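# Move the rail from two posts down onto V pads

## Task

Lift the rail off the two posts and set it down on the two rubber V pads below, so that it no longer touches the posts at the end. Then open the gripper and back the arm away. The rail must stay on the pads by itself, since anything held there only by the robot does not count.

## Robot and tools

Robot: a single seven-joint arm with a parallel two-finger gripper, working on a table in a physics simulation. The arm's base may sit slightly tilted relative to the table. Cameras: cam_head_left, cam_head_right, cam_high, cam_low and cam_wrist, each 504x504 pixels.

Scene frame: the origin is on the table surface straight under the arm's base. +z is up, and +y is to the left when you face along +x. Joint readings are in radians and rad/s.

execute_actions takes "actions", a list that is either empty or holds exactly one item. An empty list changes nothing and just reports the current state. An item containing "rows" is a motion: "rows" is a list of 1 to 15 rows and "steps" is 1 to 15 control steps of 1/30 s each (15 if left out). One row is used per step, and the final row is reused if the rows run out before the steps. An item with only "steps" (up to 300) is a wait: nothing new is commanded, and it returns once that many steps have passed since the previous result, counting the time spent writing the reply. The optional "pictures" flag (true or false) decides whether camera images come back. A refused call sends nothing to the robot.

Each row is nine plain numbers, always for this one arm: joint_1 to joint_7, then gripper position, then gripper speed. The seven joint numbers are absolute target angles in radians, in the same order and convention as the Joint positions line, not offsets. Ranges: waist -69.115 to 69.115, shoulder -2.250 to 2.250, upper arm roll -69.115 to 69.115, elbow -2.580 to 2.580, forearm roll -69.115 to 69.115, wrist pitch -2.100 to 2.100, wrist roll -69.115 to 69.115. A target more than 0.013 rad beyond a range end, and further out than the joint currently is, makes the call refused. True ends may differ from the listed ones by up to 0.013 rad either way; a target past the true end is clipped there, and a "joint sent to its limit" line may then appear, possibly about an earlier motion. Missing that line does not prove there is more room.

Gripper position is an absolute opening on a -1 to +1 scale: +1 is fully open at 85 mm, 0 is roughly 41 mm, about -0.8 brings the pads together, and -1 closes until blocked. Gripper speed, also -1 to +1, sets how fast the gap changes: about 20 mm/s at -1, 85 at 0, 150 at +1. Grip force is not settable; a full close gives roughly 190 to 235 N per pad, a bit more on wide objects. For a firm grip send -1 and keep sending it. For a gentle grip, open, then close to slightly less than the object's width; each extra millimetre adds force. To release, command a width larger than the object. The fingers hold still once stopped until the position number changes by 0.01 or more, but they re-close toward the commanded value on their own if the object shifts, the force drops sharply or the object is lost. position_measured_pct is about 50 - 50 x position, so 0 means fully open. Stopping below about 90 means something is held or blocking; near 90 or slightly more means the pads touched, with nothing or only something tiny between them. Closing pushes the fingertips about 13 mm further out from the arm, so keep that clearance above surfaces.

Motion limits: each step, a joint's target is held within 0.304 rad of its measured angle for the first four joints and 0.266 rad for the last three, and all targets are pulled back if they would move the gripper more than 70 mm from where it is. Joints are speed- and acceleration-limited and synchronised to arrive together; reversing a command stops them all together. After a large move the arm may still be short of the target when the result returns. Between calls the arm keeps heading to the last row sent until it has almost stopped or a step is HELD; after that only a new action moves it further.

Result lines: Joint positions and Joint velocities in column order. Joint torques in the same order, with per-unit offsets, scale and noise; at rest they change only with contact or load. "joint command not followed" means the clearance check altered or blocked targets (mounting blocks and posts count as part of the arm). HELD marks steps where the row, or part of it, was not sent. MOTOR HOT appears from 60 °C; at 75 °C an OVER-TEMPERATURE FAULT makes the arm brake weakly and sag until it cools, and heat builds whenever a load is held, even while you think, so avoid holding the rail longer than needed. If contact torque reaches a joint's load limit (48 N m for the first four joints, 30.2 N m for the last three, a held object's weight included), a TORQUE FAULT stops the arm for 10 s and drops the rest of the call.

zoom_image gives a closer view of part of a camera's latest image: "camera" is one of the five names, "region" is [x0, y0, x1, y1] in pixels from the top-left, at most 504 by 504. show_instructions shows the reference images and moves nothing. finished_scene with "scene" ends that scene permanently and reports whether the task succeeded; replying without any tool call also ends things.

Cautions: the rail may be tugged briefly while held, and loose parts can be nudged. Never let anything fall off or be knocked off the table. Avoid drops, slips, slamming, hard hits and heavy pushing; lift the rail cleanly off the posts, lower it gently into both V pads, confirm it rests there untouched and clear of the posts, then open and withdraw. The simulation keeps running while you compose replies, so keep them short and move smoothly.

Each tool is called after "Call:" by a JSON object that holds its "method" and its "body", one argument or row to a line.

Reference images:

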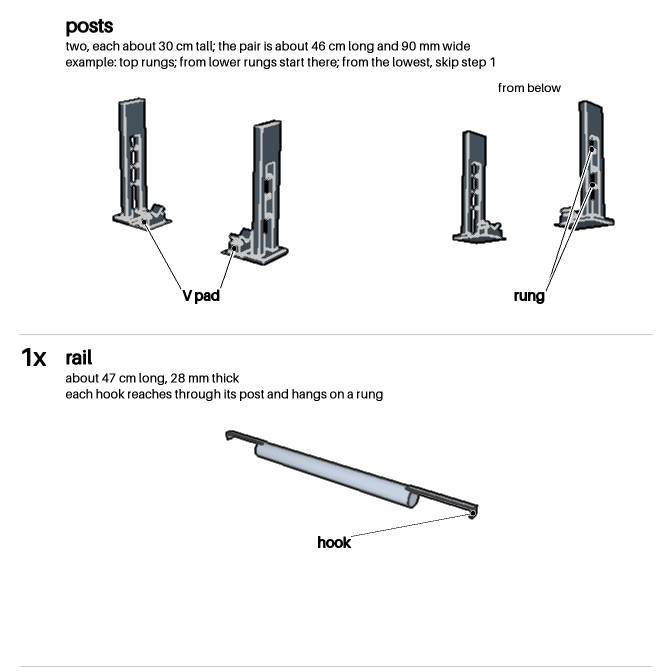

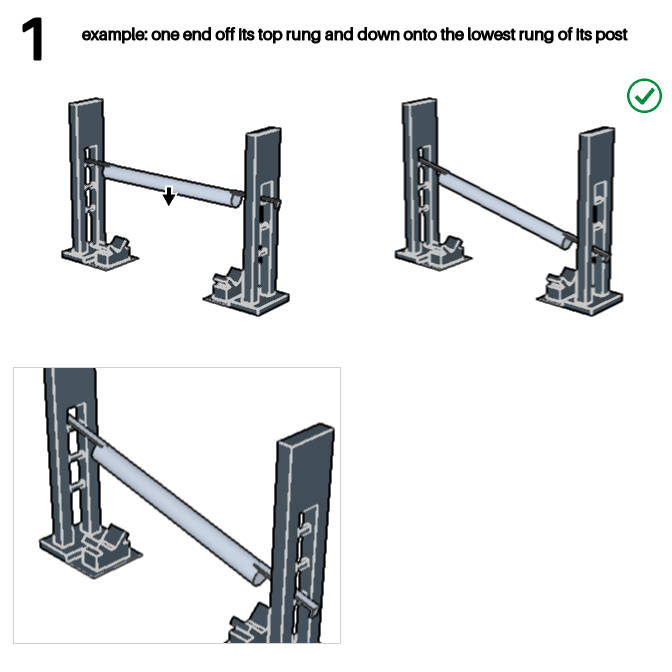

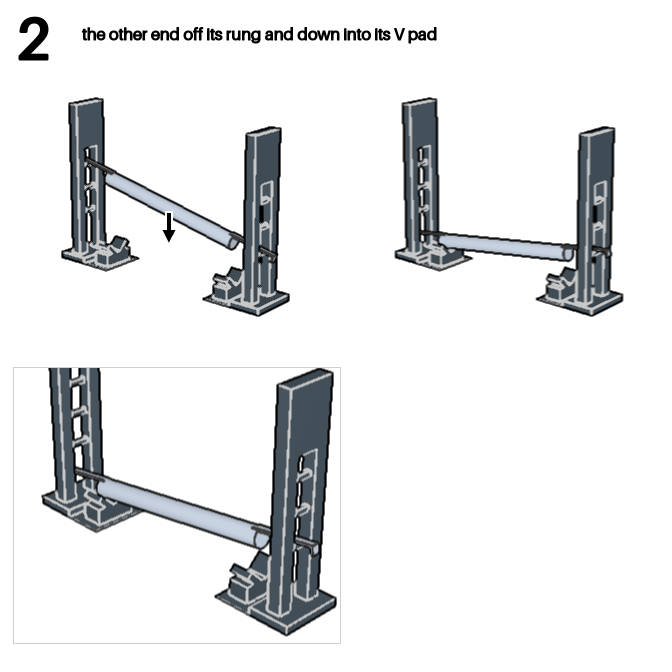

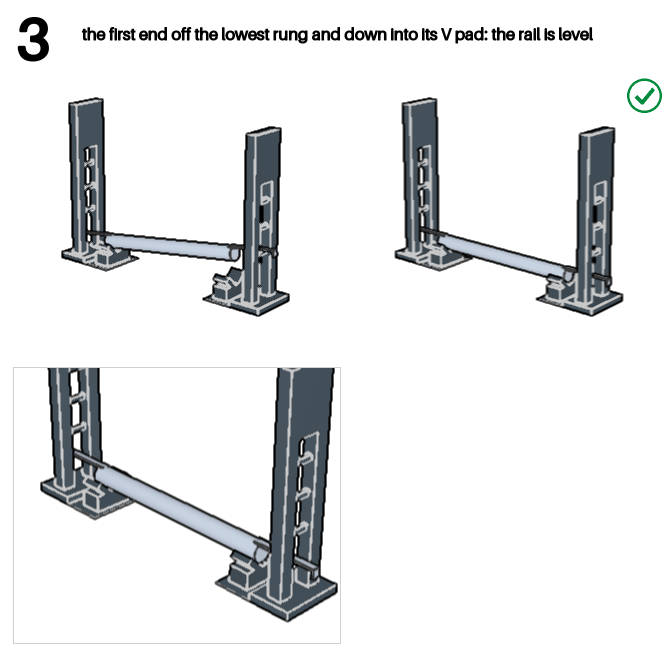

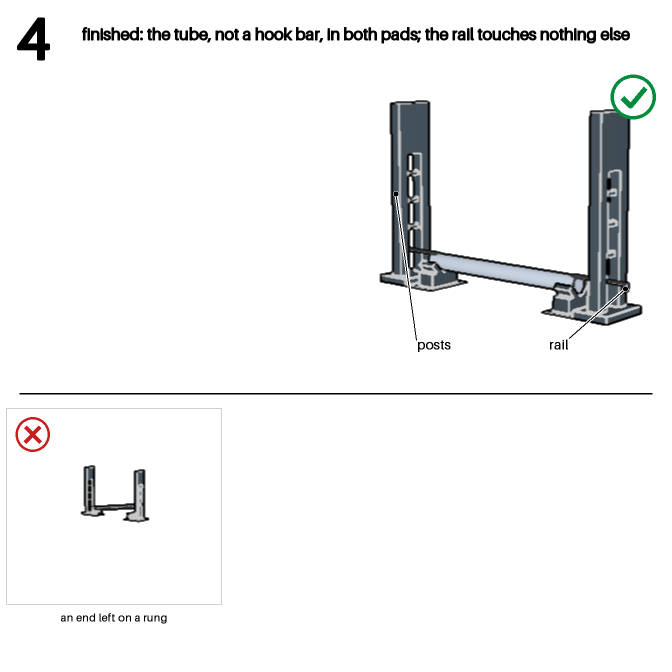

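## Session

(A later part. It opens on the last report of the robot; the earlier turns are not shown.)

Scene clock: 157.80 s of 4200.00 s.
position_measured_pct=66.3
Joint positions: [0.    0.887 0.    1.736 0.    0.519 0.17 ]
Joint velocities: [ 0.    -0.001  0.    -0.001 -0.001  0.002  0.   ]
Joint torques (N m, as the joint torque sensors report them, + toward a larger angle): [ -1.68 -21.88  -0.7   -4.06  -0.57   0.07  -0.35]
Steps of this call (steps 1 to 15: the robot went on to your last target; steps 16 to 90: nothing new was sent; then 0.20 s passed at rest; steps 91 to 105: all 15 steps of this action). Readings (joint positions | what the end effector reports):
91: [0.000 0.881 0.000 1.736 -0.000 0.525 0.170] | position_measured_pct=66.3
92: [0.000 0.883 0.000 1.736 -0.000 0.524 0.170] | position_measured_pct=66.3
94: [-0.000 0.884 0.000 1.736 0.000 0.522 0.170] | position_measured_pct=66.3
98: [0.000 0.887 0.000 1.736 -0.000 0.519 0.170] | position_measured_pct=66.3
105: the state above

Call:
{"method": "execute_actions", "body": {
  "actions": [
    {"rows":[[0,0.89,0,1.736,0,0.516,0.17,-1,0],[0,0.89,0,1.736,0,0.516,0.17,-1,0],[0,0.89,0,1.736,0,0.516,0.17,-1,0],[0,0.893,0,1.736,0,0.513,0.17,-1,0]]}
  ],
  "pictures": false
}}

Scene clock: 161.10 s of 4200.00 s.
position_measured_pct=66.3
Joint positions: [ 0.     0.89   0.     1.737 -0.     0.514  0.169]
Joint velocities: [-0.    -0.001  0.    -0.     0.     0.002  0.001]
Joint torques (N m, as the joint torque sensors report them, + toward a larger angle): [ -0.88 -17.3   -0.59  -4.15   0.01  -0.41   0.09]
Steps of this call (steps 1 to 15: the robot went on to your last target; steps 16 to 84: nothing new was sent; steps 85 to 99: all 15 steps of this action). Readings (joint positions | what the end effector reports):
85: [0.000 0.888 0.000 1.736 -0.000 0.518 0.170] | position_measured_pct=66.3
86: [0.000 0.889 0.000 1.736 -0.000 0.517 0.170] | position_measured_pct=66.3
88: [0.000 0.890 0.000 1.736 -0.000 0.516 0.170] | position_measured_pct=66.3
92: [0.000 0.890 0.000 1.737 -0.000 0.514 0.169] | position_measured_pct=66.3
99: the state above

Contact (z≈-0.009).

Call:
{"method": "execute_actions", "body": {
  "actions": [
    {"rows":[[0,0.89,0,1.736,0,0.516,0.17,1,0]]}
  ],
  "pictures": false
}}

Call:
{"method": "execute_actions", "body": {
  "actions": [
    {"rows":[[0,0.593,0,1.705,0,0.844,0.17,1,0]]}
  ],
  "pictures": false
}}

Call:
{"method": "execute_actions", "body": {
  "actions": [
    {"rows":[[0,0.3,0,1.5,0,1.34,0.17,1,0]]}
  ],
  "pictures": false
}}

Call:
{"method": "execute_actions", "body": {
  "actions": [
    {"steps":20}
  ]
}}

Scene clock: 168.47 s of 4200.00 s.
position_measured_pct=29.4
Joint positions: [0.    0.89  0.    1.736 0.    0.516 0.17 ]
Joint velocities: [-0.001 -0.    -0.    -0.001  0.    -0.    -0.001]
Joint torques (N m, as the joint torque sensors report them, + toward a larger angle): [ -1.05 -19.38  -0.43  -3.59  -0.05   0.1   -0.32]
Steps of this call (steps 1 to 15: the robot went on to your last target; steps 16 to 90: nothing new was sent; then 3.87 s passed at rest; steps 91 to 105: all 15 steps of this action). Readings (joint positions | what the end effector reports):
91: [0.000 0.889 0.000 1.737 -0.000 0.515 0.169] | position_measured_pct=66.3
92: [0.000 0.889 0.000 1.737 -0.000 0.516 0.170] | position_measured_pct=66.3
94: [0.000 0.890 0.000 1.736 -0.000 0.516 0.170] | position_measured_pct=61.9
98: [0.000 0.890 -0.000 1.736 -0.000 0.516 0.170] | position_measured_pct=50.4
105: the state above

Scene clock: 168.97 s of 4200.00 s.
position_measured_pct=0.0
Joint positions: [ 0.     0.601  0.     1.704 -0.     0.841  0.17 ]
Joint velocities: [ 0.    -0.086  0.    -0.011  0.     0.144  0.   ]
Joint torques (N m, as the joint torque sensors report them, + toward a larger angle): [ -1.16 -12.9   -0.74  -5.49  -0.31  -0.03  -0.24]
Steps of this call (steps 1 to 15: all 15 steps of this action). Readings (joint positions | what the end effector reports):
1: [0.000 0.889 -0.000 1.736 0.000 0.517 0.170] | position_measured_pct=26.6
2: [-0.000 0.883 -0.000 1.736 0.000 0.521 0.170] | position_measured_pct=23.4
4: [-0.000 0.853 -0.000 1.734 0.000 0.545 0.170] | position_measured_pct=17.5
8: [-0.000 0.741 -0.000 1.721 -0.000 0.658 0.170] | position_measured_pct=5.6
15: the state above

Scene clock: 169.47 s of 4200.00 s.
position_measured_pct=0.0
Joint positions: [-0.    0.33 -0.    1.52  0.    1.26  0.17]
Joint velocities: [ 0.    -0.418 -0.    -0.291  0.     1.171  0.001]
Joint torques (N m, as the joint torque sensors report them, + toward a larger angle): [ -0.75 -14.76  -0.65  -8.25  -0.76   0.14  -0.11]
Steps of this call (steps 1 to 15: all 15 steps of this action). Readings (joint positions | what the end effector reports):
1: [0.000 0.598 0.000 1.704 0.000 0.844 0.170] | position_measured_pct=0.0
2: [0.000 0.591 0.000 1.701 0.000 0.850 0.170] | position_measured_pct=0.0
4: [0.000 0.560 -0.000 1.682 0.000 0.875 0.170] | position_measured_pct=0.0
8: [-0.000 0.460 -0.000 1.612 0.000 0.981 0.170] | position_measured_pct=0.0
15: the state above

Scene clock: 170.13 s of 4200.00 s.
position_measured_pct=0.0
Joint positions: [0.   0.3  0.   1.5  0.   1.34 0.17]
Joint velocities: [ 0.    -0.001 -0.     0.001 -0.    -0.002 -0.   ]
Joint torques (N m, as the joint torque sensors report them, + toward a larger angle): [ -1.12 -14.91  -0.48  -8.12  -0.5    0.27  -0.43]
Steps of this call (steps 1 to 20: the robot went on to your last target). Readings (joint positions | what the end effector reports):
1: [0.000 0.318 0.000 1.511 -0.000 1.296 0.170] | position_measured_pct=0.0
2: [0.000 0.309 0.000 1.505 -0.000 1.321 0.170] | position_measured_pct=0.0
4: [0.000 0.303 0.000 1.500 0.000 1.339 0.170] | position_measured_pct=0.0
8: [0.000 0.301 0.000 1.500 -0.000 1.340 0.170] | position_measured_pct=0.0
20: the state above

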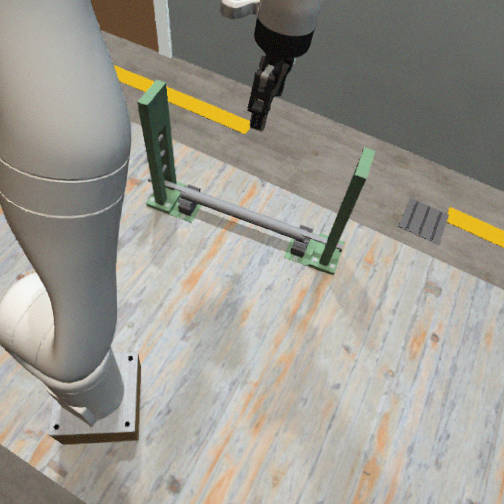

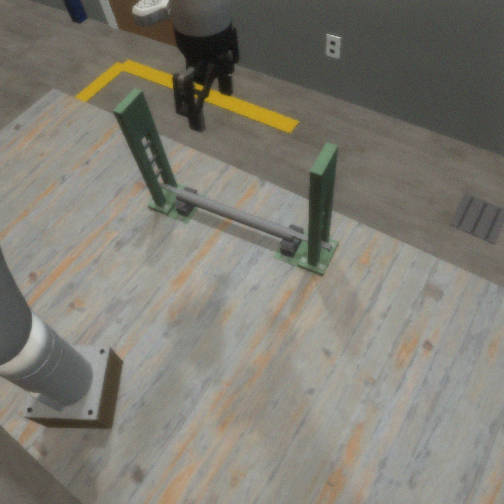

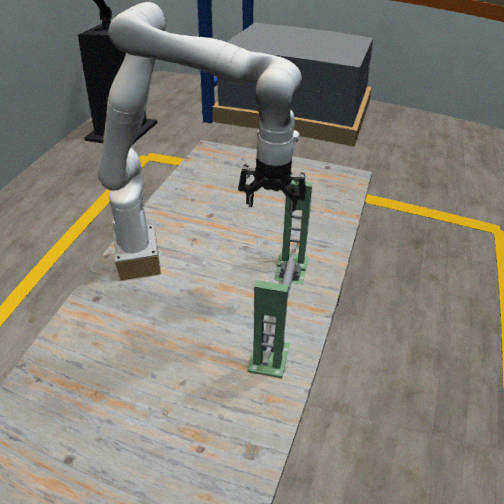

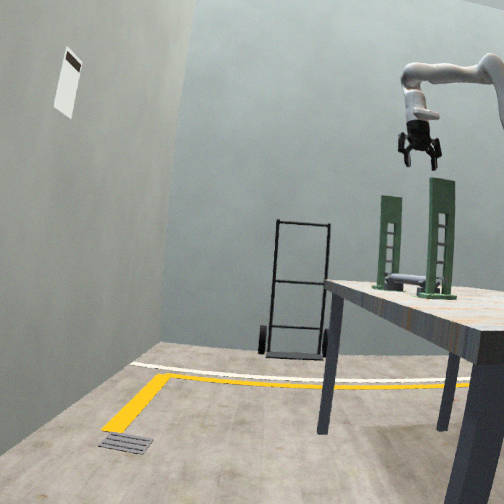

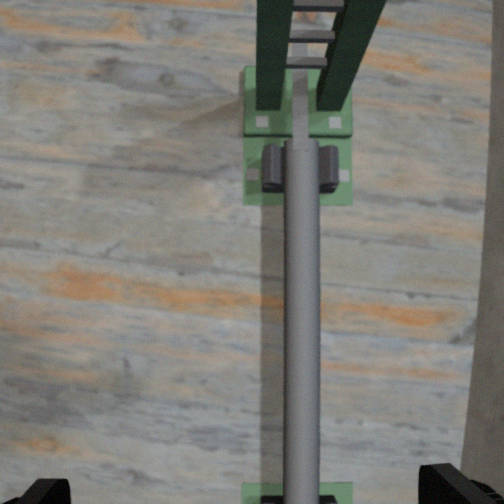

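Call:
{"method": "finished_scene", "body": {
  "scene": 1
}}

The scene is finished: the task was done.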